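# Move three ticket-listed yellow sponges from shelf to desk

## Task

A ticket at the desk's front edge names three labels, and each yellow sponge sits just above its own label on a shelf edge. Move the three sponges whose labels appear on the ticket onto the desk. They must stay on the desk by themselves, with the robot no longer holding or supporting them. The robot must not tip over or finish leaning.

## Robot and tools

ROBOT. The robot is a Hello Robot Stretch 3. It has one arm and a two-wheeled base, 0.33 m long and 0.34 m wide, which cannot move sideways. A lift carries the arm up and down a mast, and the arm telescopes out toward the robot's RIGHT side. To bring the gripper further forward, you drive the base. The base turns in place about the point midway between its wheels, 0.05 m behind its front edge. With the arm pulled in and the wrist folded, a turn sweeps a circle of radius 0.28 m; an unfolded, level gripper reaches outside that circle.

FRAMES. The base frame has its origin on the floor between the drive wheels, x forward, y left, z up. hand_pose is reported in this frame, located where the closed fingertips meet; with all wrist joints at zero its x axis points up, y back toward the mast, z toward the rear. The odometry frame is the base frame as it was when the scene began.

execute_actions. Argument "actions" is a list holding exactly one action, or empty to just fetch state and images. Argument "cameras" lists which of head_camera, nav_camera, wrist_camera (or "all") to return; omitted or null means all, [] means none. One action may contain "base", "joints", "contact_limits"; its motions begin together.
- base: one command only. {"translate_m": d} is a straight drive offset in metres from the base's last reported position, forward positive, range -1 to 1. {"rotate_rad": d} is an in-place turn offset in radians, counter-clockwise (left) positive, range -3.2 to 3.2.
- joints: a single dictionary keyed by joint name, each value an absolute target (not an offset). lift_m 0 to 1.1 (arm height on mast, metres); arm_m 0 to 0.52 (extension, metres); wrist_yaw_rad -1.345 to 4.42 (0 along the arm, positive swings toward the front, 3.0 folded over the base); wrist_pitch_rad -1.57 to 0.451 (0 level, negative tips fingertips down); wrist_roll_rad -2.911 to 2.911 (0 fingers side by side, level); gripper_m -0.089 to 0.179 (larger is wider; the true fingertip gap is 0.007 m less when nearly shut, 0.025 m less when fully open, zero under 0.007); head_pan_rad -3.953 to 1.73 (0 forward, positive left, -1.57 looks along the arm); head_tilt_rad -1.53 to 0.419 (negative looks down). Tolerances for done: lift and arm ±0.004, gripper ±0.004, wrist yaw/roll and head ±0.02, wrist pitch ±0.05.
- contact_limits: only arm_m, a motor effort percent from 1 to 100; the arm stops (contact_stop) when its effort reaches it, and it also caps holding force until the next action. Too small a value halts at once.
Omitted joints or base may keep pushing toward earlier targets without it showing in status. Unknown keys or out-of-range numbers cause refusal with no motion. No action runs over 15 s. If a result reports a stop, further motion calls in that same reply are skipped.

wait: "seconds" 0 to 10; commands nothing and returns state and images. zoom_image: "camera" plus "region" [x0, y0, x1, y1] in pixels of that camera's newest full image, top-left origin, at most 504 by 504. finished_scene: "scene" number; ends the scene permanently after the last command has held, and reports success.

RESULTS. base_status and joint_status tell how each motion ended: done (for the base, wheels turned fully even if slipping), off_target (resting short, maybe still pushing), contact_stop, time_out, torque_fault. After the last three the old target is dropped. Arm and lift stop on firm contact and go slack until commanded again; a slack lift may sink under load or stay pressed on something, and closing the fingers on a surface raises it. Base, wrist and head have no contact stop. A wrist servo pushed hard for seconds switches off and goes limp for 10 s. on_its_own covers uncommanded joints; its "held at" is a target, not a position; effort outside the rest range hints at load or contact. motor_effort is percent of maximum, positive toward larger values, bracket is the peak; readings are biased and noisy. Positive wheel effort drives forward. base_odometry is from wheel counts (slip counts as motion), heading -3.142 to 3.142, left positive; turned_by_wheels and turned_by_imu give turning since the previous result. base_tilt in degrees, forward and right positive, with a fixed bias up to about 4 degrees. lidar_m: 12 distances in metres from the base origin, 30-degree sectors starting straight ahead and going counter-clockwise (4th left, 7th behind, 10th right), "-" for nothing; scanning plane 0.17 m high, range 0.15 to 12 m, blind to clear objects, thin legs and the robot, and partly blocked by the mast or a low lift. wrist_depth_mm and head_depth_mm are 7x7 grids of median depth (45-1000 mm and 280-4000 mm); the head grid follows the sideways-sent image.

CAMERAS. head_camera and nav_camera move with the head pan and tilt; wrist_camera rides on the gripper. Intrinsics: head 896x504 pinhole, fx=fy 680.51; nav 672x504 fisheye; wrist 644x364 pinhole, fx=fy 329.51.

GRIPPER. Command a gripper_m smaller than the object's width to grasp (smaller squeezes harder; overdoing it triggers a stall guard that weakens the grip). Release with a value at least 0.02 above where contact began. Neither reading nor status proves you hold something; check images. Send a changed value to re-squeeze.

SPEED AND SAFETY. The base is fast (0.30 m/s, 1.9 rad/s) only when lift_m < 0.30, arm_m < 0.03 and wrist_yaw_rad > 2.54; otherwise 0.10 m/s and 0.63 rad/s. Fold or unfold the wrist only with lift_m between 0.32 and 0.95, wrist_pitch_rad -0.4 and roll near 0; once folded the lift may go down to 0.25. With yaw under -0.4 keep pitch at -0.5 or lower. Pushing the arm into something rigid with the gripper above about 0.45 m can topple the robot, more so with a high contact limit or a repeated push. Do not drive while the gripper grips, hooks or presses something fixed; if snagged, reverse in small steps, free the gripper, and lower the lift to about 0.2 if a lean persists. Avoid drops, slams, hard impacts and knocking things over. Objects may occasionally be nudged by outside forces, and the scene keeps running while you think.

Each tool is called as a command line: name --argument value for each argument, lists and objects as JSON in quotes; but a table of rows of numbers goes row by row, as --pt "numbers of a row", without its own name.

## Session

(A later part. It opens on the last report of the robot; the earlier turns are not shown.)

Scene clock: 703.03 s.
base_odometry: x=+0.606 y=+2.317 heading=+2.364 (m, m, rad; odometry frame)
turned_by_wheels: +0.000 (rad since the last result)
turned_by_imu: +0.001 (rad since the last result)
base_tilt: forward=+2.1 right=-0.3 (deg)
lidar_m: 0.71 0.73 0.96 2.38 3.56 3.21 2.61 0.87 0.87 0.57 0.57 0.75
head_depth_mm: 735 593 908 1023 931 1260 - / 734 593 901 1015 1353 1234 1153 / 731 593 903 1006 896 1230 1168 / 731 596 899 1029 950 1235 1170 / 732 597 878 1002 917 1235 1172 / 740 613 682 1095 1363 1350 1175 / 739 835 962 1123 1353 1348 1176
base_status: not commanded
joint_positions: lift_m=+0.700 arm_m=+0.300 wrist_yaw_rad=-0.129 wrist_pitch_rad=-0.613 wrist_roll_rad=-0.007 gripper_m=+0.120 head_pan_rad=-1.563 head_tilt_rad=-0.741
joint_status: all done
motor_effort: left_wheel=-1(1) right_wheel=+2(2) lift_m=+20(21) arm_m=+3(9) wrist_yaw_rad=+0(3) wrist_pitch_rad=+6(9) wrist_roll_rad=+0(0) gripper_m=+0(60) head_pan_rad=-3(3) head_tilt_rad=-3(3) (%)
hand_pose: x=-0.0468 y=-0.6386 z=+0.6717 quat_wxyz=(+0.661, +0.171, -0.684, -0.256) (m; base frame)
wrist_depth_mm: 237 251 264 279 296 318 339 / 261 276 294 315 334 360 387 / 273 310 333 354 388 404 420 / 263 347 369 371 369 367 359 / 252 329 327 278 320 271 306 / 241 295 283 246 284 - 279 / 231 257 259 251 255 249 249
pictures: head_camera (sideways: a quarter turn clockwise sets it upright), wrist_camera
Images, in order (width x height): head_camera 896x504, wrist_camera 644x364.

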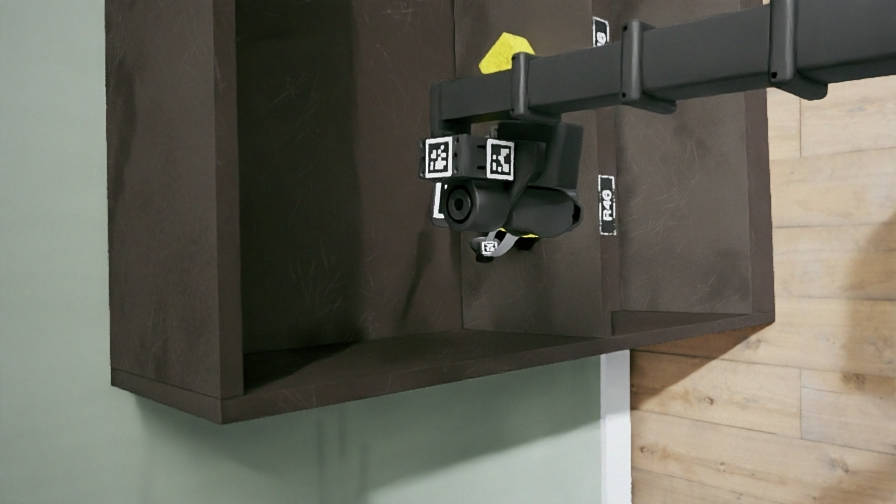

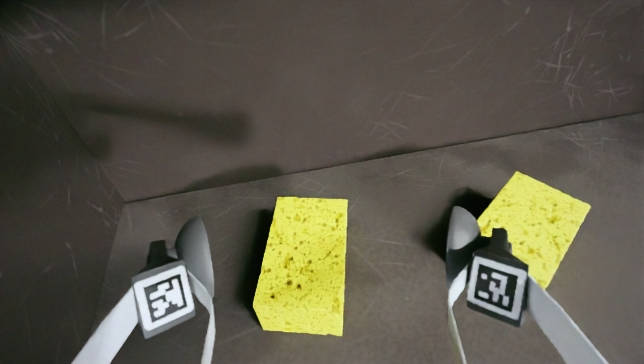

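execute_actions --actions '[{"base":{"translate_m":0.016},"joints":{"arm_m":0.355,"lift_m":0.675}}]' --cameras '["wrist_camera"]'

Scene clock: 719.97 s.
base_odometry: x=+0.594 y=+2.328 heading=+2.364 (m, m, rad; odometry frame)
turned_by_wheels: +0.000 (rad since the last result)
turned_by_imu: +0.000 (rad since the last result)
base_tilt: forward=+2.0 right=-0.3 (deg)
lidar_m: 0.69 0.71 0.94 2.32 3.56 3.22 2.62 0.88 0.87 0.56 0.90 0.73
head_depth_mm: 731 592 905 1024 921 1256 - / 731 594 904 1016 921 1230 1155 / 732 594 901 - 903 1229 1169 / 729 596 895 1004 953 1235 1177 / 729 597 854 974 924 1258 1166 / 738 791 923 1128 1367 1339 1169 / 739 837 955 1125 1348 1345 1171
base_status: done
joint_positions: lift_m=+0.675 arm_m=+0.355 wrist_yaw_rad=-0.129 wrist_pitch_rad=-0.613 wrist_roll_rad=-0.007 gripper_m=+0.120 head_pan_rad=-1.563 head_tilt_rad=-0.741
joint_status: all done
motor_effort: left_wheel=-2(4) right_wheel=+2(5) lift_m=+20(20) arm_m=+2(5) wrist_yaw_rad=-2(1) wrist_pitch_rad=+6(6) wrist_roll_rad=+0(0) gripper_m=+0(0) head_pan_rad=-3(4) head_tilt_rad=-3(3) (%)
hand_pose: x=-0.0468 y=-0.6936 z=+0.6466 quat_wxyz=(+0.661, +0.171, -0.684, -0.256) (m; base frame)
wrist_depth_mm: 192 201 209 222 238 253 271 / 210 220 236 249 267 288 313 / 232 248 264 285 308 335 359 / 245 284 305 326 335 331 328 / 232 301 296 290 292 294 231 / 225 269 262 212 253 - 206 / 214 232 236 190 227 226 193
pictures: wrist_camera
Images, in order (width x height): wrist_camera 644x364.

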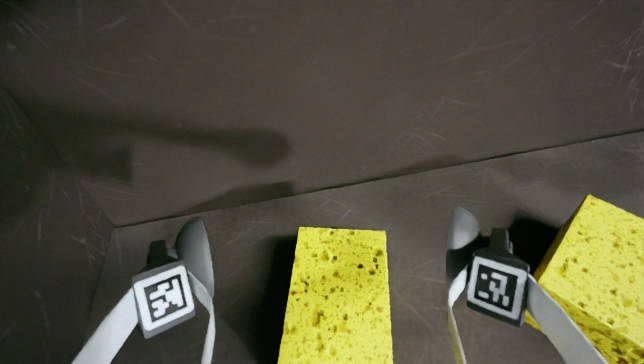

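execute_actions --actions '[{"joints":{"lift_m":0.622}}]' --cameras '["wrist_camera"]'

Scene clock: 724.53 s.
base_odometry: x=+0.594 y=+2.328 heading=+2.364 (m, m, rad; odometry frame)
turned_by_wheels: +0.000 (rad since the last result)
turned_by_imu: +0.000 (rad since the last result)
base_tilt: forward=+2.0 right=-0.3 (deg)
lidar_m: 0.69 0.71 0.94 2.32 3.56 3.22 2.62 0.88 0.87 0.56 0.90 0.73
head_depth_mm: 733 592 909 1022 924 1237 1190 / 733 593 903 1025 911 1215 1162 / 730 593 901 1013 892 1237 1165 / 729 595 898 1027 948 1231 1170 / 731 596 857 971 923 1266 1165 / 738 791 920 1120 1367 1340 1167 / 740 835 959 1120 1352 1354 1177
base_status: not commanded
joint_positions: lift_m=+0.622 arm_m=+0.355 wrist_yaw_rad=-0.129 wrist_pitch_rad=-0.613 wrist_roll_rad=-0.007 gripper_m=+0.120 head_pan_rad=-1.563 head_tilt_rad=-0.741
joint_status: all done
motor_effort: left_wheel=-2(1) right_wheel=+2(2) lift_m=+20(20) arm_m=+3(2) wrist_yaw_rad=-1(0) wrist_pitch_rad=+6(6) wrist_roll_rad=+0(0) gripper_m=+0(1) head_pan_rad=-4(3) head_tilt_rad=-3(3) (%)
hand_pose: x=-0.0468 y=-0.6936 z=+0.5936 quat_wxyz=(+0.661, +0.171, -0.684, -0.256) (m; base frame)
wrist_depth_mm: 191 199 209 222 236 254 269 / 211 221 236 251 266 287 310 / 233 248 264 287 294 304 299 / 244 265 269 202 260 260 240 / 225 236 233 174 221 229 173 / 205 210 204 155 191 - 180 / 188 181 182 139 171 176 176
pictures: wrist_camera
Images, in order (width x height): wrist_camera 644x364.

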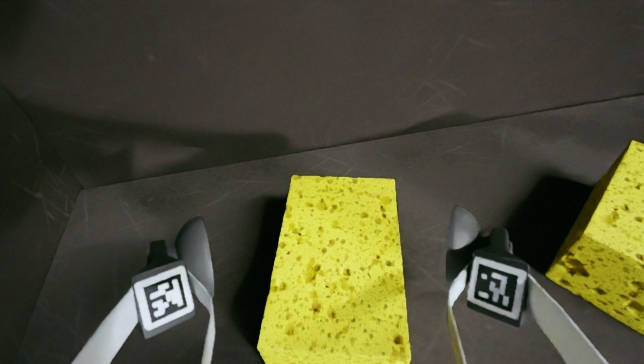

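execute_actions --actions '[{"joints":{"lift_m":0.616}}]' --cameras '[]'

execute_actions --actions '[{"joints":{"gripper_m":0.03}}]' --cameras '["wrist_camera"]'

execute_actions --actions '[{"joints":{"lift_m":0.72}}]' --cameras '["wrist_camera"]'

Scene clock: 730.53 s.
base_odometry: x=+0.594 y=+2.328 heading=+2.364 (m, m, rad; odometry frame)
turned_by_wheels: +0.000 (rad since the last result)
turned_by_imu: +0.000 (rad since the last result)
base_tilt: forward=+2.0 right=-0.3 (deg)
lidar_m: 0.69 0.71 0.94 2.32 3.58 3.21 2.62 0.88 0.87 0.56 0.90 0.73
head_depth_mm: 731 594 907 1024 922 1236 1189 / 731 594 908 1026 921 1210 1159 / 734 595 900 1017 893 1237 1171 / 731 599 898 1023 949 1244 1173 / 730 596 857 973 929 1265 1178 / 739 790 926 1118 1363 1348 1173 / 740 835 959 1122 1360 1349 1174
base_status: not commanded
joint_positions: lift_m=+0.616 arm_m=+0.355 wrist_yaw_rad=-0.129 wrist_pitch_rad=-0.613 wrist_roll_rad=-0.007 gripper_m=+0.120 head_pan_rad=-1.563 head_tilt_rad=-0.741
joint_status: all done
motor_effort: left_wheel=-2(1) right_wheel=+2(2) lift_m=+20(21) arm_m=+3(2) wrist_yaw_rad=-1(1) wrist_pitch_rad=+6(6) wrist_roll_rad=+0(0) gripper_m=+0(0) head_pan_rad=-4(4) head_tilt_rad=-3(3) (%)
hand_pose: x=-0.0468 y=-0.6936 z=+0.5876 quat_wxyz=(+0.661, +0.171, -0.684, -0.256) (m; base frame)
wrist_depth_mm: 191 199 211 223 236 252 270 / 211 220 234 249 264 287 313 / 232 247 266 281 288 291 285 / 243 262 260 194 246 250 232 / 223 228 224 166 209 223 169 / 202 203 196 147 185 - 180 / 181 176 174 135 167 171 170
pictures: none
No camera images: the call's "cameras" was empty. Leave "cameras" out to get every camera's image.

Scene clock: 731.93 s.
base_odometry: x=+0.594 y=+2.328 heading=+2.364 (m, m, rad; odometry frame)
turned_by_wheels: +0.000 (rad since the last result)
turned_by_imu: +0.000 (rad since the last result)
base_tilt: forward=+2.0 right=-0.3 (deg)
lidar_m: 0.69 0.71 0.94 2.31 3.56 3.23 2.62 0.88 0.87 0.56 0.90 0.73
head_depth_mm: 731 591 910 1025 922 1240 1179 / 732 594 904 1024 919 1218 1162 / 733 593 903 1011 893 1240 1171 / 728 595 894 1021 947 1237 1169 / 729 596 855 973 927 1262 1168 / 739 791 918 1126 1353 1338 1170 / 741 836 958 1125 1360 1344 1173
base_status: not commanded
joint_positions: lift_m=+0.616 arm_m=+0.355 wrist_yaw_rad=-0.129 wrist_pitch_rad=-0.613 wrist_roll_rad=-0.007 gripper_m=+0.031 head_pan_rad=-1.563 head_tilt_rad=-0.741
joint_status: all done
motor_effort: left_wheel=-2(1) right_wheel=+2(2) lift_m=+20(20) arm_m=+2(3) wrist_yaw_rad=-1(0) wrist_pitch_rad=+6(6) wrist_roll_rad=+0(0) gripper_m=-16(90) head_pan_rad=-3(4) head_tilt_rad=-3(3) (%)
hand_pose: x=-0.0468 y=-0.6936 z=+0.5876 quat_wxyz=(+0.661, +0.171, -0.684, -0.256) (m; base frame)
wrist_depth_mm: 192 200 210 223 237 254 268 / 210 221 235 249 268 285 311 / 232 249 264 281 291 292 288 / 244 260 260 190 252 250 232 / 223 228 231 166 193 218 169 / 203 199 - 148 149 193 180 / 180 179 174 134 168 173 170
pictures: wrist_camera
Images, in order (width x height): wrist_camera 644x364.

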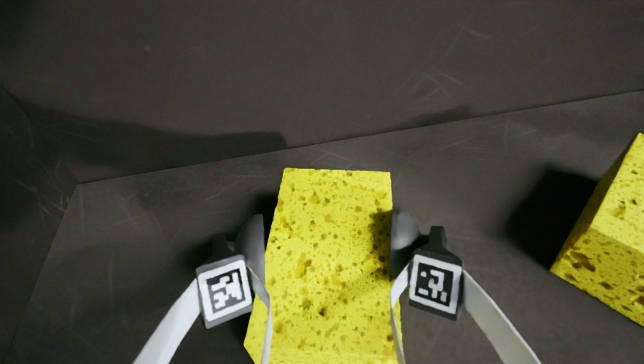

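Scene clock: 733.70 s.
base_odometry: x=+0.594 y=+2.328 heading=+2.364 (m, m, rad; odometry frame)
turned_by_wheels: +0.000 (rad since the last result)
turned_by_imu: +0.000 (rad since the last result)
base_tilt: forward=+2.0 right=-0.3 (deg)
lidar_m: 0.69 0.71 0.94 2.32 3.58 3.21 2.62 0.88 0.87 0.56 0.90 0.73
head_depth_mm: 733 593 909 1025 938 - - / 730 594 906 - 944 1230 1161 / 733 595 900 - 925 1236 1169 / 731 596 901 1024 948 1222 1176 / 731 596 857 973 930 1267 1161 / 740 793 921 1130 1362 1335 1171 / 742 833 959 1117 1350 1340 1177
base_status: not commanded
joint_positions: lift_m=+0.720 arm_m=+0.355 wrist_yaw_rad=-0.129 wrist_pitch_rad=-0.614 wrist_roll_rad=-0.007 gripper_m=+0.031 head_pan_rad=-1.563 head_tilt_rad=-0.741
joint_status: all done
motor_effort: left_wheel=-1(2) right_wheel=+2(2) lift_m=+25(26) arm_m=+2(2) wrist_yaw_rad=-1(0) wrist_pitch_rad=+7(7) wrist_roll_rad=+0(0) gripper_m=-16(16) head_pan_rad=-4(3) head_tilt_rad=-3(3) (%)
hand_pose: x=-0.0468 y=-0.6935 z=+0.6912 quat_wxyz=(+0.661, +0.171, -0.684, -0.257) (m; base frame)
wrist_depth_mm: 191 200 211 223 235 254 272 / 210 222 235 251 267 289 311 / 233 247 264 284 308 334 368 / 243 283 305 190 357 378 388 / 232 321 340 167 254 340 337 / 225 308 - 148 148 300 252 / 215 275 272 134 265 247 231
pictures: wrist_camera
Images, in order (width x height): wrist_camera 644x364.

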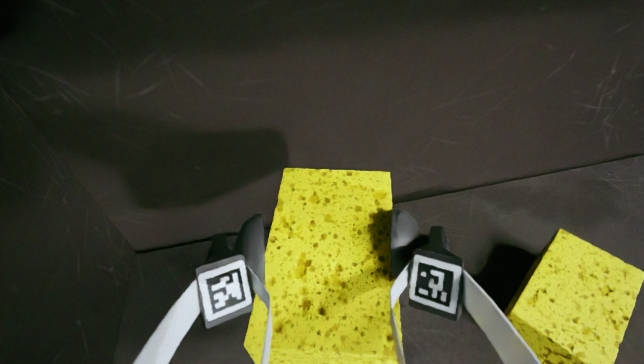

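execute_actions --actions '[{"joints":{"arm_m":0.0}}]' --cameras '[]'

execute_actions --actions '[{"joints":{"wrist_yaw_rad":2.6,"wrist_pitch_rad":-0.4,"head_pan_rad":0,"head_tilt_rad":-0.6}}]' --cameras '["wrist_camera"]'

execute_actions --actions '[{"base":{"rotate_rad":0.3},"joints":{"lift_m":0.285}}]' --cameras '[]'

execute_actions --actions '[{"base":{"rotate_rad":1.865}}]' --cameras '[]'

execute_actions --actions '[{"base":{"translate_m":1.0}}]' --cameras '[]'

execute_actions --actions '[{"base":{"translate_m":1.0}}]' --cameras '["nav_camera"]'

execute_actions --actions '[{"base":{"translate_m":0.8}}]' --cameras '["nav_camera"]'

Scene clock: 750.97 s.
base_odometry: x=+0.594 y=+2.328 heading=+2.364 (m, m, rad; odometry frame)
turned_by_wheels: +0.000 (rad since the last result)
turned_by_imu: +0.001 (rad since the last result)
base_tilt: forward=+2.0 right=-0.4 (deg)
lidar_m: 0.69 0.71 0.94 2.32 3.57 3.23 2.62 0.88 0.88 0.56 0.90 0.73
head_depth_mm: 733 594 906 1025 922 1235 1220 / 734 596 903 1029 924 1238 1232 / 730 594 900 1023 925 632 - / 730 596 899 1027 949 1245 1168 / 729 598 858 981 923 1264 1171 / 743 792 921 1123 1366 1341 1172 / 740 835 962 1125 1359 1343 1171
base_status: not commanded
joint_positions: lift_m=+0.720 arm_m=+0.001 wrist_yaw_rad=-0.129 wrist_pitch_rad=-0.615 wrist_roll_rad=-0.007 gripper_m=+0.031 head_pan_rad=-1.563 head_tilt_rad=-0.741
joint_status: all done
motor_effort: left_wheel=-2(2) right_wheel=+2(2) lift_m=+25(26) arm_m=-3(6) wrist_yaw_rad=+0(1) wrist_pitch_rad=+7(7) wrist_roll_rad=+0(0) gripper_m=-16(16) head_pan_rad=-3(3) head_tilt_rad=-3(3) (%)
hand_pose: x=-0.0468 y=-0.3398 z=+0.6911 quat_wxyz=(+0.661, +0.171, -0.684, -0.257) (m; base frame)
wrist_depth_mm: 525 402 550 579 617 640 626 / 613 368 575 589 522 562 547 / 674 425 487 480 470 488 601 / 748 762 432 191 959 981 718 / 904 944 608 166 523 895 974 / 933 943 - 147 147 873 928 / 830 868 779 134 798 805 807
pictures: none
No camera images: the call's "cameras" was empty. Leave "cameras" out to get every camera's image.

Scene clock: 753.33 s.
base_odometry: x=+0.594 y=+2.328 heading=+2.364 (m, m, rad; odometry frame)
turned_by_wheels: +0.000 (rad since the last result)
turned_by_imu: +0.000 (rad since the last result)
base_tilt: forward=+2.0 right=-0.3 (deg)
lidar_m: 0.69 0.71 0.94 2.32 3.58 3.22 2.62 0.88 0.87 0.56 0.90 0.73
head_depth_mm: 562 622 694 786 907 1070 1207 / 561 621 692 784 903 1068 1207 / 560 619 689 778 902 1061 1202 / 560 618 690 780 900 1056 1208 / 557 615 686 780 894 1051 1207 / 557 614 687 776 887 1053 1199 / 554 613 683 772 885 1042 1189
base_status: not commanded
joint_positions: lift_m=+0.720 arm_m=+0.001 wrist_yaw_rad=+2.598 wrist_pitch_rad=-0.423 wrist_roll_rad=-0.007 gripper_m=+0.031 head_pan_rad=-0.007 head_tilt_rad=-0.606
joint_status: all done
motor_effort: left_wheel=-2(2) right_wheel=+2(2) lift_m=+25(25) arm_m=-2(2) wrist_yaw_rad=+3(2) wrist_pitch_rad=+11(11) wrist_roll_rad=+0(0) gripper_m=-16(16) head_pan_rad=+4(55) head_tilt_rad=+2(12) (%)
hand_pose: x=+0.0945 y=+0.0454 z=+0.7313 quat_wxyz=(+0.329, +0.703, -0.041, +0.629) (m; base frame)
wrist_depth_mm: - - - - 809 643 527 / - - - - 878 684 550 / - - - - 936 713 572 / - - - 190 982 741 600 / - - - 165 551 809 629 / - - - 148 148 854 670 / - 940 905 134 842 856 692
pictures: wrist_camera
Images, in order (width x height): wrist_camera 644x364.

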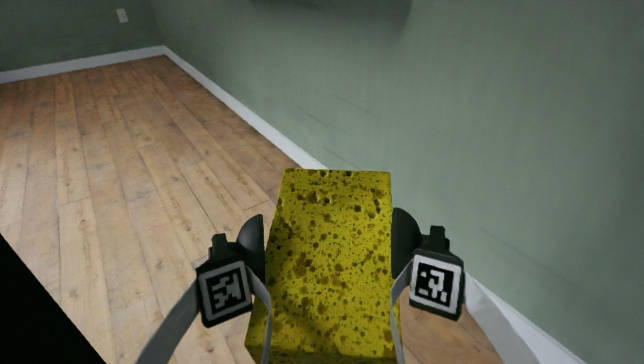

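Scene clock: 758.13 s.
base_odometry: x=+0.594 y=+2.328 heading=+2.664 (m, m, rad; odometry frame)
turned_by_wheels: +0.300 (rad since the last result)
turned_by_imu: +0.302 (rad since the last result)
base_tilt: forward=+2.0 right=-0.4 (deg)
lidar_m: 0.69 0.80 1.38 3.55 3.55 2.62 1.78 0.88 0.82 0.56 0.80 0.69
head_depth_mm: 538 589 653 730 827 957 1127 / 551 606 672 757 858 992 1168 / 564 622 696 780 891 1045 1187 / 583 641 717 809 934 1100 1214 / 595 662 741 839 977 1154 1242 / 613 682 763 872 1018 1218 1235 / 630 703 793 909 1065 1296 1240
base_status: done
joint_positions: lift_m=+0.285 arm_m=+0.001 wrist_yaw_rad=+2.598 wrist_pitch_rad=-0.423 wrist_roll_rad=-0.007 gripper_m=+0.031 head_pan_rad=-0.007 head_tilt_rad=-0.606
joint_status: all done
motor_effort: left_wheel=-2(5) right_wheel=+2(5) lift_m=+20(21) arm_m=-2(3) wrist_yaw_rad=+2(3) wrist_pitch_rad=+10(11) wrist_roll_rad=+0(0) gripper_m=-16(16) head_pan_rad=+5(4) head_tilt_rad=+2(2) (%)
hand_pose: x=+0.0945 y=+0.0455 z=+0.2967 quat_wxyz=(+0.329, +0.703, -0.041, +0.629) (m; base frame)
wrist_depth_mm: - - - - - 784 590 / - - - - - 836 618 / - - - 966 965 823 637 / 774 765 767 190 730 727 637 / 652 635 632 165 372 592 589 / 548 528 - 147 148 507 502 / - 467 141 134 419 431 432
pictures: none
No camera images: the call's "cameras" was empty. Leave "cameras" out to get every camera's image.

Scene clock: 760.50 s.
base_odometry: x=+0.594 y=+2.328 heading=-1.755 (m, m, rad; odometry frame)
turned_by_wheels: +1.865 (rad since the last result)
turned_by_imu: +1.872 (rad since the last result)
base_tilt: forward=+2.0 right=-0.4 (deg)
lidar_m: 3.80 3.18 2.53 0.88 0.85 0.56 0.92 0.71 0.69 0.73 1.02 3.06
head_depth_mm: 3357 3612 3103 2268 1771 1468 1244 / 3431 3735 3101 2249 1768 1449 1242 / 3693 - 3132 2245 1767 1462 1240 / 3816 - 3079 2253 1772 1458 1243 / - - 3062 2232 1774 1468 1246 / 3805 - 3095 2247 1776 1468 1238 / 3427 3591 3100 2256 1768 1456 1241
base_status: done
joint_positions: lift_m=+0.285 arm_m=+0.001 wrist_yaw_rad=+2.598 wrist_pitch_rad=-0.423 wrist_roll_rad=-0.007 gripper_m=+0.031 head_pan_rad=-0.007 head_tilt_rad=-0.605
joint_status: not commanded
motor_effort: left_wheel=-2(9) right_wheel=+2(10) lift_m=+20(20) arm_m=-3(3) wrist_yaw_rad=+2(3) wrist_pitch_rad=+10(11) wrist_roll_rad=+0(0) gripper_m=-16(16) head_pan_rad=+4(4) head_tilt_rad=+2(2) (%)
hand_pose: x=+0.0944 y=+0.0455 z=+0.2967 quat_wxyz=(+0.329, +0.703, -0.041, +0.629) (m; base frame)
wrist_depth_mm: - - - - - - - / - - - - - - - / 782 - - 976 965 929 893 / 766 764 764 190 721 719 706 / 644 628 637 166 377 589 585 / 547 527 - 147 148 508 497 / - 468 141 134 429 440 433
pictures: none
No camera images: the call's "cameras" was empty. Leave "cameras" out to get every camera's image.

Scene clock: 765.43 s.
base_odometry: x=+0.412 y=+1.345 heading=-1.755 (m, m, rad; odometry frame)
turned_by_wheels: +0.000 (rad since the last result)
turned_by_imu: +0.006 (rad since the last result)
base_tilt: forward=+2.0 right=-0.4 (deg)
lidar_m: 2.92 2.62 2.54 2.26 1.77 1.43 1.54 1.26 1.22 1.29 1.81 2.63
head_depth_mm: 2620 2663 2927 2211 1775 1460 1240 / 2774 2580 2940 2267 1772 1471 1240 / 2934 3157 3142 2273 1762 1457 1236 / 3097 3056 3044 2241 1794 1454 1238 / 3241 3650 3065 2266 1760 1472 1245 / 3054 3330 3062 2267 1769 1454 1244 / 2789 2936 3038 2245 1761 1465 1233
base_status: done
joint_positions: lift_m=+0.285 arm_m=+0.001 wrist_yaw_rad=+2.599 wrist_pitch_rad=-0.422 wrist_roll_rad=-0.007 gripper_m=+0.031 head_pan_rad=-0.007 head_tilt_rad=-0.605
joint_status: not commanded
motor_effort: left_wheel=-3(4) right_wheel=+2(8) lift_m=+20(20) arm_m=-3(2) wrist_yaw_rad=+2(2) wrist_pitch_rad=+11(10) wrist_roll_rad=+0(0) gripper_m=-16(16) head_pan_rad=+4(4) head_tilt_rad=+2(2) (%)
hand_pose: x=+0.0944 y=+0.0456 z=+0.2968 quat_wxyz=(+0.329, +0.703, -0.041, +0.629) (m; base frame)
wrist_depth_mm: - - - - - - - / - - - - - - - / - - - 978 964 919 886 / 790 773 755 190 726 729 697 / 635 622 635 166 370 589 588 / 538 535 - 147 148 501 500 / - 469 142 135 419 437 431
pictures: none
No camera images: the call's "cameras" was empty. Leave "cameras" out to get every camera's image.

Scene clock: 770.37 s.
base_odometry: x=+0.228 y=+0.362 heading=-1.755 (m, m, rad; odometry frame)
turned_by_wheels: +0.000 (rad since the last result)
turned_by_imu: +0.006 (rad since the last result)
base_tilt: forward=+2.0 right=-0.4 (deg)
lidar_m: 1.66 2.04 2.00 2.11 2.31 2.31 2.40 1.80 1.76 1.85 2.25 1.58
head_depth_mm: 1882 2011 1624 2164 1763 1456 1245 / 1981 2061 1785 2184 1766 1453 1236 / 2106 2173 2557 2238 1778 1468 1241 / 2249 2302 2679 2253 1789 1459 1243 / 2382 2558 2835 2271 1776 1463 1233 / 2401 2601 2813 2242 1776 1454 1243 / 2176 2339 2519 2262 1776 1466 1242
base_status: done
joint_positions: lift_m=+0.285 arm_m=+0.001 wrist_yaw_rad=+2.599 wrist_pitch_rad=-0.422 wrist_roll_rad=-0.007 gripper_m=+0.031 head_pan_rad=-0.007 head_tilt_rad=-0.605
joint_status: not commanded
motor_effort: left_wheel=-2(7) right_wheel=+2(8) lift_m=+20(20) arm_m=-3(3) wrist_yaw_rad=+2(1) wrist_pitch_rad=+10(10) wrist_roll_rad=+0(0) gripper_m=-15(16) head_pan_rad=+4(4) head_tilt_rad=+2(2) (%)
hand_pose: x=+0.0944 y=+0.0456 z=+0.2968 quat_wxyz=(+0.329, +0.703, -0.041, +0.629) (m; base frame)
wrist_depth_mm: - - - - - - - / - - - - - - - / - - - 966 957 963 911 / 791 785 753 189 736 727 710 / 641 637 646 167 375 591 576 / 548 527 - 148 148 508 501 / - 465 142 134 427 439 427
pictures: nav_camera (sideways: a quarter turn counterclockwise sets it upright)
Images, in order (width x height): nav_camera 672x504.

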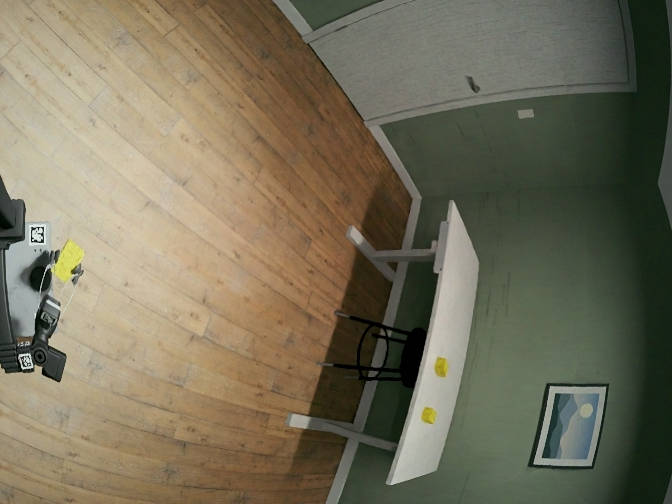

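Scene clock: 774.80 s.
base_odometry: x=+0.082 y=-0.425 heading=-1.755 (m, m, rad; odometry frame)
turned_by_wheels: +0.000 (rad since the last result)
turned_by_imu: +0.005 (rad since the last result)
base_tilt: forward=+2.0 right=-0.3 (deg)
lidar_m: 1.24 1.59 1.55 1.66 2.35 2.96 2.97 2.25 2.19 2.05 1.20 0.90
head_depth_mm: 1285 1410 1367 999 1680 1416 1240 / 1364 1505 1373 1004 1724 1471 1236 / 1449 1585 1365 1004 1772 1443 1242 / 1535 1699 1376 1028 1662 1457 1242 / 1638 1819 1946 1129 1776 1465 1246 / 1755 1955 2165 2158 1785 1457 1237 / 1708 1829 1969 2098 1781 1473 1241
base_status: done
joint_positions: lift_m=+0.285 arm_m=+0.001 wrist_yaw_rad=+2.599 wrist_pitch_rad=-0.422 wrist_roll_rad=-0.007 gripper_m=+0.031 head_pan_rad=-0.007 head_tilt_rad=-0.605
joint_status: not commanded
motor_effort: left_wheel=-3(6) right_wheel=+2(10) lift_m=+20(20) arm_m=-3(3) wrist_yaw_rad=+2(1) wrist_pitch_rad=+10(10) wrist_roll_rad=+0(1) gripper_m=-16(16) head_pan_rad=+5(4) head_tilt_rad=+2(2) (%)
hand_pose: x=+0.0944 y=+0.0456 z=+0.2968 quat_wxyz=(+0.329, +0.703, -0.041, +0.629) (m; base frame)
wrist_depth_mm: - - - - - - - / - - - - - - - / - - 996 972 938 938 905 / 785 774 778 189 738 725 725 / 642 634 644 166 376 597 575 / 533 522 - 148 148 507 497 / - 459 141 134 427 435 429
pictures: nav_camera (sideways: a quarter turn counterclockwise sets it upright)
Images, in order (width x height): nav_camera 672x504.

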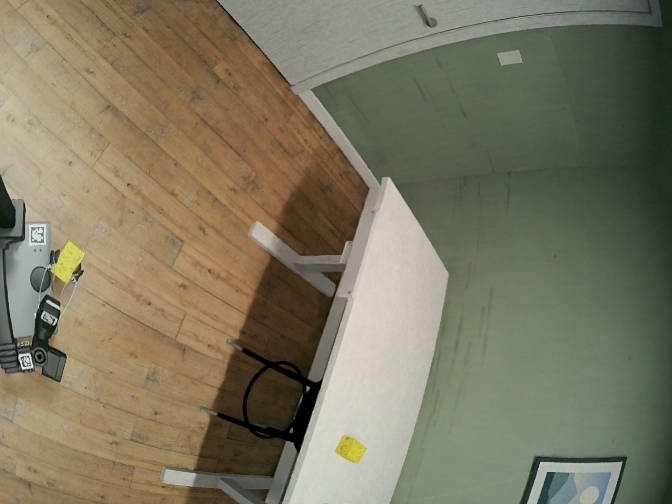

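execute_actions --actions '[{"base":{"translate_m":0.27}}]' --cameras '[]'

execute_actions --actions '[{"base":{"rotate_rad":0.94},"joints":{"head_pan_rad":-1.57,"head_tilt_rad":-0.75,"lift_m":0.83}}]' --cameras '["nav_camera","head_camera"]'

Scene clock: 785.93 s.
base_odometry: x=+0.032 y=-0.690 heading=-1.755 (m, m, rad; odometry frame)
turned_by_wheels: +0.000 (rad since the last result)
turned_by_imu: +0.002 (rad since the last result)
base_tilt: forward=+2.0 right=-0.3 (deg)
lidar_m: 0.97 1.43 1.41 1.48 2.13 3.18 3.16 2.40 2.33 1.74 0.73 0.66
head_depth_mm: 1094 1193 1268 1005 790 700 1242 / 1152 1258 1319 997 789 1387 1240 / 1220 1350 1370 1004 789 1396 1241 / 1294 1451 1551 1002 787 1421 1238 / 1393 1551 1745 1000 840 1455 1242 / 1490 1660 1889 995 1674 1451 1246 / 1528 1648 1792 1877 1785 1457 1246
base_status: done
joint_positions: lift_m=+0.285 arm_m=+0.001 wrist_yaw_rad=+2.599 wrist_pitch_rad=-0.422 wrist_roll_rad=-0.007 gripper_m=+0.031 head_pan_rad=-0.007 head_tilt_rad=-0.605
joint_status: not commanded
motor_effort: left_wheel=-1(5) right_wheel=+2(10) lift_m=+20(20) arm_m=-3(3) wrist_yaw_rad=+1(2) wrist_pitch_rad=+10(10) wrist_roll_rad=+0(0) gripper_m=-16(15) head_pan_rad=+4(4) head_tilt_rad=+2(2) (%)
hand_pose: x=+0.0944 y=+0.0456 z=+0.2968 quat_wxyz=(+0.329, +0.703, -0.041, +0.629) (m; base frame)
wrist_depth_mm: - - - - - - - / - - - - - - - / - - - 964 935 956 918 / 787 800 755 190 741 710 664 / 636 616 641 166 377 592 575 / 539 537 - 148 148 516 488 / - 471 141 134 426 433 429
pictures: none
No camera images: the call's "cameras" was empty. Leave "cameras" out to get every camera's image.

Scene clock: 791.73 s.
base_odometry: x=+0.032 y=-0.690 heading=-0.815 (m, m, rad; odometry frame)
turned_by_wheels: +0.940 (rad since the last result)
turned_by_imu: +0.946 (rad since the last result)
base_tilt: forward=+2.0 right=-0.4 (deg)
lidar_m: 1.41 1.44 1.92 3.18 3.52 2.46 2.34 1.93 0.72 0.66 0.97 1.50
head_depth_mm: 1109 1228 1043 811 1461 1388 - / 1114 1229 1048 810 1109 1369 - / 1105 1232 1047 839 1457 1386 - / 1107 1231 1051 838 1112 - - / 1100 1232 1049 836 1475 1372 1146 / 1098 1234 1049 837 748 1342 1168 / 1099 1231 1051 835 731 1339 1179
base_status: done
joint_positions: lift_m=+0.830 arm_m=+0.001 wrist_yaw_rad=+2.599 wrist_pitch_rad=-0.422 wrist_roll_rad=-0.007 gripper_m=+0.031 head_pan_rad=-1.563 head_tilt_rad=-0.741
joint_status: all done
motor_effort: left_wheel=-1(8) right_wheel=+2(8) lift_m=+26(28) arm_m=-3(3) wrist_yaw_rad=+2(2) wrist_pitch_rad=+10(10) wrist_roll_rad=+0(0) gripper_m=-16(15) head_pan_rad=-4(52) head_tilt_rad=-3(12) (%)
hand_pose: x=+0.0944 y=+0.0456 z=+0.8416 quat_wxyz=(+0.329, +0.703, -0.041, +0.629) (m; base frame)
wrist_depth_mm: - - - - - - - / - - - - - - - / - - - - - - - / - - - 190 - - - / - - - 166 - - - / - - - 148 148 - - / - - - 135 - - -
pictures: head_camera (sideways: a quarter turn clockwise sets it upright), nav_camera (sideways: a quarter turn counterclockwise sets it upright)
Images, in order (width x height): head_camera 896x504, nav_camera 672x504.

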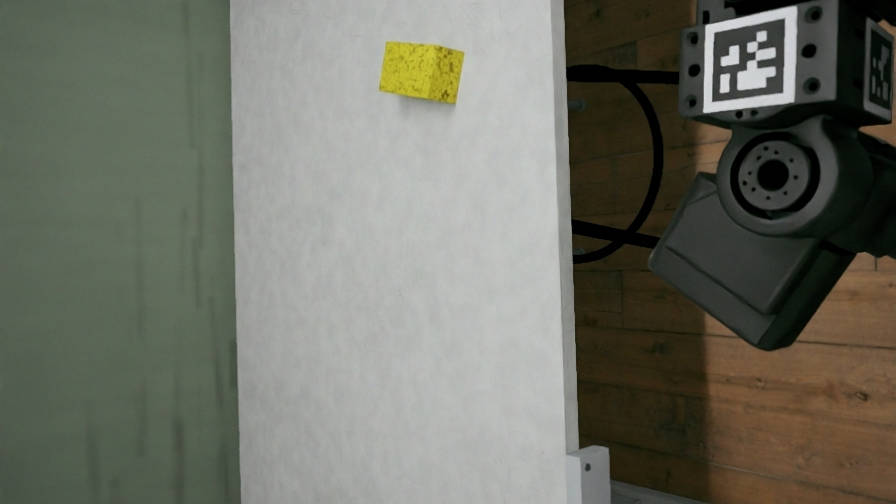

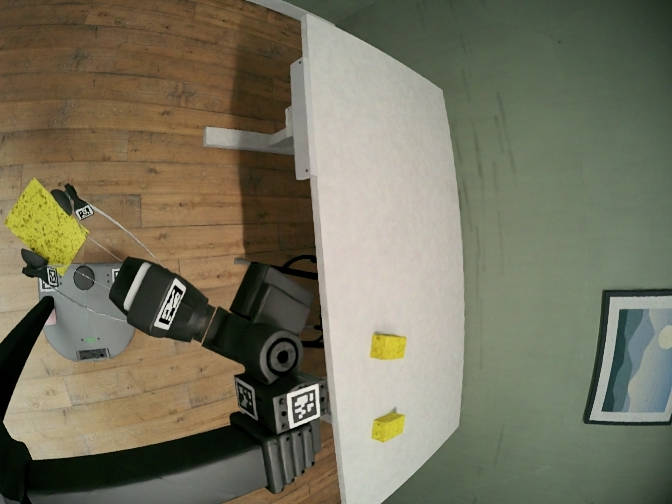

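execute_actions --actions '[{"joints":{"wrist_yaw_rad":0}}]' --cameras '[]'

execute_actions --actions '[{"joints":{"arm_m":0.33}}]' --cameras '[]'

execute_actions --actions '[{"joints":{"wrist_pitch_rad":-0.58,"lift_m":0.795}}]' --cameras '["wrist_camera"]'

Scene clock: 801.37 s.
base_odometry: x=+0.032 y=-0.690 heading=-0.815 (m, m, rad; odometry frame)
turned_by_wheels: +0.000 (rad since the last result)
turned_by_imu: +0.001 (rad since the last result)
base_tilt: forward=+2.0 right=-0.4 (deg)
lidar_m: 1.41 1.44 1.93 3.19 3.50 2.46 2.34 1.93 0.73 0.66 0.97 1.50
head_depth_mm: 1109 1231 1047 808 1455 1390 - / 1113 1235 1046 811 1075 1366 - / 1107 1228 1051 833 552 - - / 1102 1235 1053 834 728 1327 1171 / 1105 1231 1052 836 1468 1344 1171 / 1098 1238 1056 835 747 1340 1171 / 1095 1231 1058 840 729 1342 1181
base_status: not commanded
joint_positions: lift_m=+0.830 arm_m=+0.001 wrist_yaw_rad=+0.002 wrist_pitch_rad=-0.422 wrist_roll_rad=-0.007 gripper_m=+0.031 head_pan_rad=-1.563 head_tilt_rad=-0.741
joint_status: all done
motor_effort: left_wheel=-2(1) right_wheel=+2(2) lift_m=+25(26) arm_m=-3(3) wrist_yaw_rad=-2(1) wrist_pitch_rad=+10(10) wrist_roll_rad=+0(1) gripper_m=-16(16) head_pan_rad=-4(4) head_tilt_rad=-3(3) (%)
hand_pose: x=-0.0211 y=-0.3699 z=+0.8416 quat_wxyz=(+0.694, +0.150, -0.689, -0.147) (m; base frame)
wrist_depth_mm: 944 930 997 987 983 996 - / 877 846 823 799 779 742 717 / 605 592 571 559 491 536 475 / 457 455 437 190 418 423 406 / 370 365 373 166 262 362 366 / 332 936 - 147 147 - - / - - - 135 799 - 998
pictures: none
No camera images: the call's "cameras" was empty. Leave "cameras" out to get every camera's image.

Scene clock: 805.00 s.
base_odometry: x=+0.032 y=-0.690 heading=-0.815 (m, m, rad; odometry frame)
turned_by_wheels: +0.000 (rad since the last result)
turned_by_imu: +0.000 (rad since the last result)
base_tilt: forward=+2.0 right=-0.4 (deg)
lidar_m: 1.41 1.44 1.92 3.19 3.50 2.46 2.34 1.93 0.73 0.66 0.97 1.50
head_depth_mm: 1108 1229 1077 - - 1323 1166 / 1107 1236 - 802 1116 1307 1171 / 1104 1228 - 786 1465 1348 1170 / 1107 1222 1088 834 1113 1313 1173 / 1102 1235 1049 835 1463 1348 1176 / 1096 1231 1049 839 749 1340 1176 / 1102 1234 1055 835 729 1342 1171
base_status: not commanded
joint_positions: lift_m=+0.830 arm_m=+0.330 wrist_yaw_rad=+0.001 wrist_pitch_rad=-0.422 wrist_roll_rad=-0.007 gripper_m=+0.031 head_pan_rad=-1.563 head_tilt_rad=-0.741
joint_status: all done
motor_effort: left_wheel=-2(2) right_wheel=+2(1) lift_m=+25(25) arm_m=+3(7) wrist_yaw_rad=+0(2) wrist_pitch_rad=+10(10) wrist_roll_rad=+0(0) gripper_m=-16(16) head_pan_rad=-3(4) head_tilt_rad=-3(3) (%)
hand_pose: x=-0.0214 y=-0.6985 z=+0.8416 quat_wxyz=(+0.694, +0.149, -0.689, -0.148) (m; base frame)
wrist_depth_mm: 635 653 653 660 686 683 689 / 691 713 720 710 711 731 724 / 603 574 577 552 538 533 519 / 458 447 440 190 423 416 410 / 372 360 371 166 253 341 336 / 308 304 - 147 148 288 233 / 264 264 255 134 245 247 204
pictures: none
No camera images: the call's "cameras" was empty. Leave "cameras" out to get every camera's image.

Scene clock: 806.13 s.
base_odometry: x=+0.032 y=-0.690 heading=-0.815 (m, m, rad; odometry frame)
turned_by_wheels: +0.000 (rad since the last result)
turned_by_imu: +0.000 (rad since the last result)
base_tilt: forward=+2.0 right=-0.3 (deg)
lidar_m: 1.41 1.44 1.93 3.17 3.50 2.47 2.34 1.94 0.72 0.66 0.97 1.51
head_depth_mm: 1110 1234 1041 858 - - 1152 / 1106 1229 1125 786 1461 1312 1163 / 1104 1228 1130 785 1467 1339 1167 / 1104 1228 1085 809 1116 1319 1170 / 1103 1234 1054 836 1465 1345 1166 / 1099 1233 1056 837 748 1346 1172 / 1096 1233 1053 837 729 1342 1173
base_status: not commanded
joint_positions: lift_m=+0.795 arm_m=+0.330 wrist_yaw_rad=+0.001 wrist_pitch_rad=-0.594 wrist_roll_rad=-0.007 gripper_m=+0.031 head_pan_rad=-1.563 head_tilt_rad=-0.741
joint_status: all done
motor_effort: left_wheel=-2(1) right_wheel=+2(2) lift_m=+20(22) arm_m=+3(2) wrist_yaw_rad=-1(1) wrist_pitch_rad=+7(9) wrist_roll_rad=+0(0) gripper_m=-15(16) head_pan_rad=-4(4) head_tilt_rad=-3(3) (%)
hand_pose: x=-0.0214 y=-0.6734 z=+0.7704 quat_wxyz=(+0.679, +0.208, -0.673, -0.206) (m; base frame)
wrist_depth_mm: 563 550 530 515 502 486 482 / 425 415 408 398 392 380 379 / 340 332 329 322 319 315 309 / 286 282 275 190 268 268 205 / 244 241 246 166 202 232 183 / 215 213 - 148 149 204 169 / 191 190 184 134 178 182 176
pictures: wrist_camera
Images, in order (width x height): wrist_camera 644x364.

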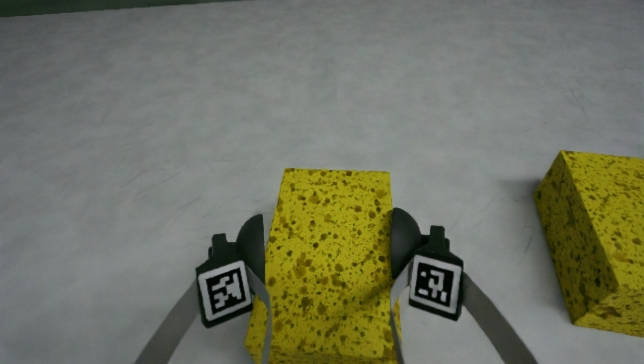

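execute_actions --actions '[{"joints":{"lift_m":0.785}}]' --cameras '[]'

execute_actions --actions '[{"joints":{"gripper_m":0.11}}]' --cameras '[]'

execute_actions --actions '[{"joints":{"lift_m":0.87}}]' --cameras '["wrist_camera"]'

execute_actions --actions '[{"joints":{"arm_m":0.0,"head_tilt_rad":-0.7}}]' --cameras '["head_camera","nav_camera"]'

Scene clock: 815.50 s.
base_odometry: x=+0.032 y=-0.690 heading=-0.815 (m, m, rad; odometry frame)
turned_by_wheels: +0.000 (rad since the last result)
turned_by_imu: +0.000 (rad since the last result)
base_tilt: forward=+2.0 right=-0.4 (deg)
lidar_m: 1.41 1.44 1.92 3.19 3.50 2.46 2.34 1.93 0.73 0.66 0.97 1.50
head_depth_mm: 1112 1231 1046 848 - - 1143 / 1109 1233 1106 - 1462 1309 1168 / 1108 1228 1126 - 1463 1343 1168 / 1103 1226 1048 809 1115 1316 1174 / 1106 1236 1050 836 1459 1341 1167 / 1104 1231 1055 835 747 1340 1170 / 1094 1237 1052 835 731 1341 1174
base_status: not commanded
joint_positions: lift_m=+0.785 arm_m=+0.330 wrist_yaw_rad=+0.001 wrist_pitch_rad=-0.595 wrist_roll_rad=-0.007 gripper_m=+0.031 head_pan_rad=-1.563 head_tilt_rad=-0.741
joint_status: all done
motor_effort: left_wheel=-1(1) right_wheel=+2(2) lift_m=+20(20) arm_m=+2(2) wrist_yaw_rad=-1(1) wrist_pitch_rad=+7(7) wrist_roll_rad=+0(0) gripper_m=-16(16) head_pan_rad=-2(4) head_tilt_rad=-3(3) (%)
hand_pose: x=-0.0214 y=-0.6734 z=+0.7604 quat_wxyz=(+0.679, +0.208, -0.673, -0.207) (m; base frame)
wrist_depth_mm: 531 513 502 485 480 464 456 / 399 393 383 379 370 364 356 / 325 316 314 311 302 296 290 / 270 267 260 190 255 251 192 / 233 230 233 166 194 219 173 / 203 202 - 147 148 194 170 / 181 180 173 134 169 173 171
pictures: none
No camera images: the call's "cameras" was empty. Leave "cameras" out to get every camera's image.

Scene clock: 816.80 s.
base_odometry: x=+0.032 y=-0.690 heading=-0.815 (m, m, rad; odometry frame)
turned_by_wheels: +0.000 (rad since the last result)
turned_by_imu: +0.000 (rad since the last result)
base_tilt: forward=+2.0 right=-0.4 (deg)
lidar_m: 1.41 1.44 1.92 3.20 3.54 2.46 2.34 1.93 0.72 0.66 0.97 1.50
head_depth_mm: 1112 1233 1046 848 - - 1139 / 1105 1226 1107 - 1456 1310 1166 / 1104 1232 1126 - 1461 1335 1170 / 1103 1235 1050 808 1114 1313 1164 / 1105 1232 1048 834 1457 1339 1173 / 1104 1228 1052 832 748 1338 1170 / 1098 1233 1051 835 731 1350 1176
base_status: not commanded
joint_positions: lift_m=+0.785 arm_m=+0.330 wrist_yaw_rad=+0.001 wrist_pitch_rad=-0.595 wrist_roll_rad=-0.007 gripper_m=+0.110 head_pan_rad=-1.563 head_tilt_rad=-0.741
joint_status: all done
motor_effort: left_wheel=-2(2) right_wheel=+2(2) lift_m=+20(20) arm_m=+3(3) wrist_yaw_rad=-1(1) wrist_pitch_rad=+7(7) wrist_roll_rad=+0(0) gripper_m=+0(79) head_pan_rad=-3(4) head_tilt_rad=-3(3) (%)
hand_pose: x=-0.0214 y=-0.6734 z=+0.7604 quat_wxyz=(+0.679, +0.208, -0.673, -0.207) (m; base frame)
wrist_depth_mm: 539 513 498 486 476 465 462 / 403 395 384 375 370 363 356 / 324 321 312 306 302 296 293 / 268 266 263 195 255 252 192 / 231 230 232 168 211 222 173 / 204 202 194 148 186 198 169 / 181 176 175 135 166 171 170
pictures: none
No camera images: the call's "cameras" was empty. Leave "cameras" out to get every camera's image.

Scene clock: 818.40 s.
base_odometry: x=+0.032 y=-0.690 heading=-0.815 (m, m, rad; odometry frame)
turned_by_wheels: +0.000 (rad since the last result)
turned_by_imu: +0.000 (rad since the last result)
base_tilt: forward=+2.0 right=-0.3 (deg)
lidar_m: 1.41 1.44 1.93 3.18 3.50 2.45 2.33 1.93 0.73 0.66 0.97 1.51
head_depth_mm: 1108 1232 - - 1475 1348 1168 / 1111 1225 - 810 1107 1320 1169 / 1103 1236 - 797 1470 1341 1172 / 1108 1232 1050 809 1115 1311 1166 / 1100 1232 1048 835 1464 1338 1169 / 1103 1234 1043 837 749 1348 1176 / 1101 1237 1056 840 731 1346 1179
base_status: not commanded
joint_positions: lift_m=+0.870 arm_m=+0.330 wrist_yaw_rad=+0.001 wrist_pitch_rad=-0.595 wrist_roll_rad=-0.007 gripper_m=+0.110 head_pan_rad=-1.563 head_tilt_rad=-0.741
joint_status: all done
motor_effort: left_wheel=-1(0) right_wheel=+2(2) lift_m=+25(27) arm_m=+3(3) wrist_yaw_rad=-1(0) wrist_pitch_rad=+7(7) wrist_roll_rad=+0(0) gripper_m=+0(0) head_pan_rad=-4(3) head_tilt_rad=-3(3) (%)
hand_pose: x=-0.0214 y=-0.6734 z=+0.8451 quat_wxyz=(+0.679, +0.208, -0.673, -0.207) (m; base frame)
wrist_depth_mm: 671 675 684 672 688 682 676 / 596 580 574 558 546 534 529 / 471 467 456 456 439 441 430 / 400 395 382 383 379 371 366 / 343 336 341 329 326 293 308 / 300 297 291 242 282 240 233 / 266 260 261 216 251 249 209
pictures: wrist_camera
Images, in order (width x height): wrist_camera 644x364.

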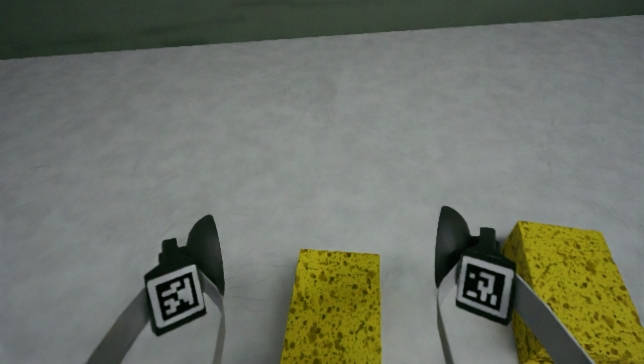

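Scene clock: 822.03 s.
base_odometry: x=+0.032 y=-0.690 heading=-0.815 (m, m, rad; odometry frame)
turned_by_wheels: +0.000 (rad since the last result)
turned_by_imu: +0.000 (rad since the last result)
base_tilt: forward=+2.0 right=-0.4 (deg)
lidar_m: 1.41 1.44 1.93 3.20 3.50 2.46 2.34 1.93 0.73 0.66 0.97 1.51
head_depth_mm: 1103 1237 1114 836 773 - - / 1097 1236 1122 846 753 - - / 1095 1229 1120 846 731 - - / 1097 1235 1117 843 731 1358 1192 / 1089 1231 1123 872 757 1377 1183 / 1090 1230 1119 876 755 1369 1190 / 1093 1220 1116 875 717 1370 1187
base_status: not commanded
joint_positions: lift_m=+0.870 arm_m=+0.001 wrist_yaw_rad=+0.001 wrist_pitch_rad=-0.595 wrist_roll_rad=-0.007 gripper_m=+0.110 head_pan_rad=-1.563 head_tilt_rad=-0.705
joint_status: all done
motor_effort: left_wheel=-3(1) right_wheel=+2(2) lift_m=+25(25) arm_m=-2(4) wrist_yaw_rad=-1(1) wrist_pitch_rad=+7(7) wrist_roll_rad=+0(0) gripper_m=+0(0) head_pan_rad=-5(3) head_tilt_rad=+2(6) (%)
hand_pose: x=-0.0214 y=-0.3448 z=+0.8451 quat_wxyz=(+0.679, +0.208, -0.673, -0.207) (m; base frame)
wrist_depth_mm: 821 776 753 711 701 697 684 / 594 577 574 524 510 540 500 / 484 473 463 450 449 446 437 / 401 398 390 382 385 381 391 / 356 368 - - - - - / - - - - - - - / - 997 - 988 967 974 971
pictures: head_camera (sideways: a quarter turn clockwise sets it upright), nav_camera (sideways: a quarter turn counterclockwise sets it upright)
Images, in order (width x height): head_camera 896x504, nav_camera 672x504.

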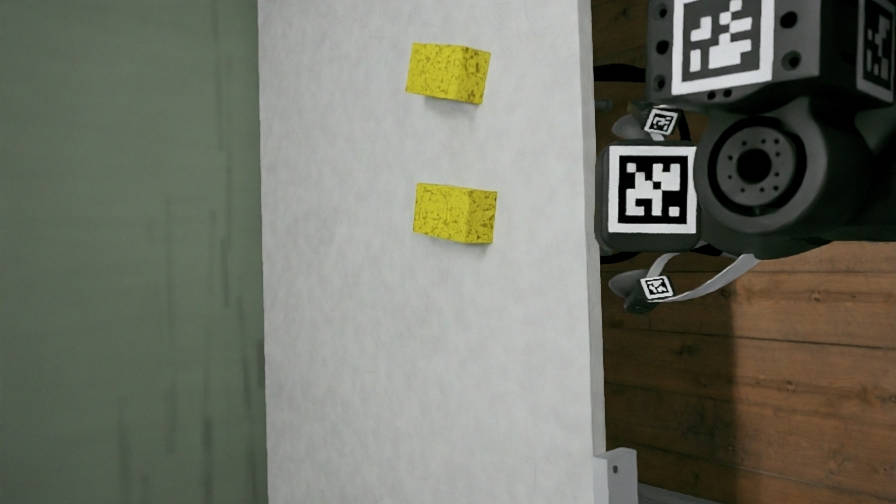

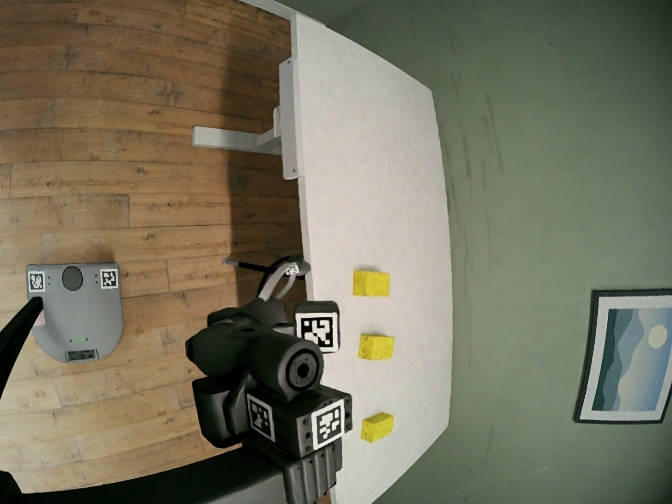

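All three are on the desk.

finished_scene --scene 2

The scene is finished: the task was done.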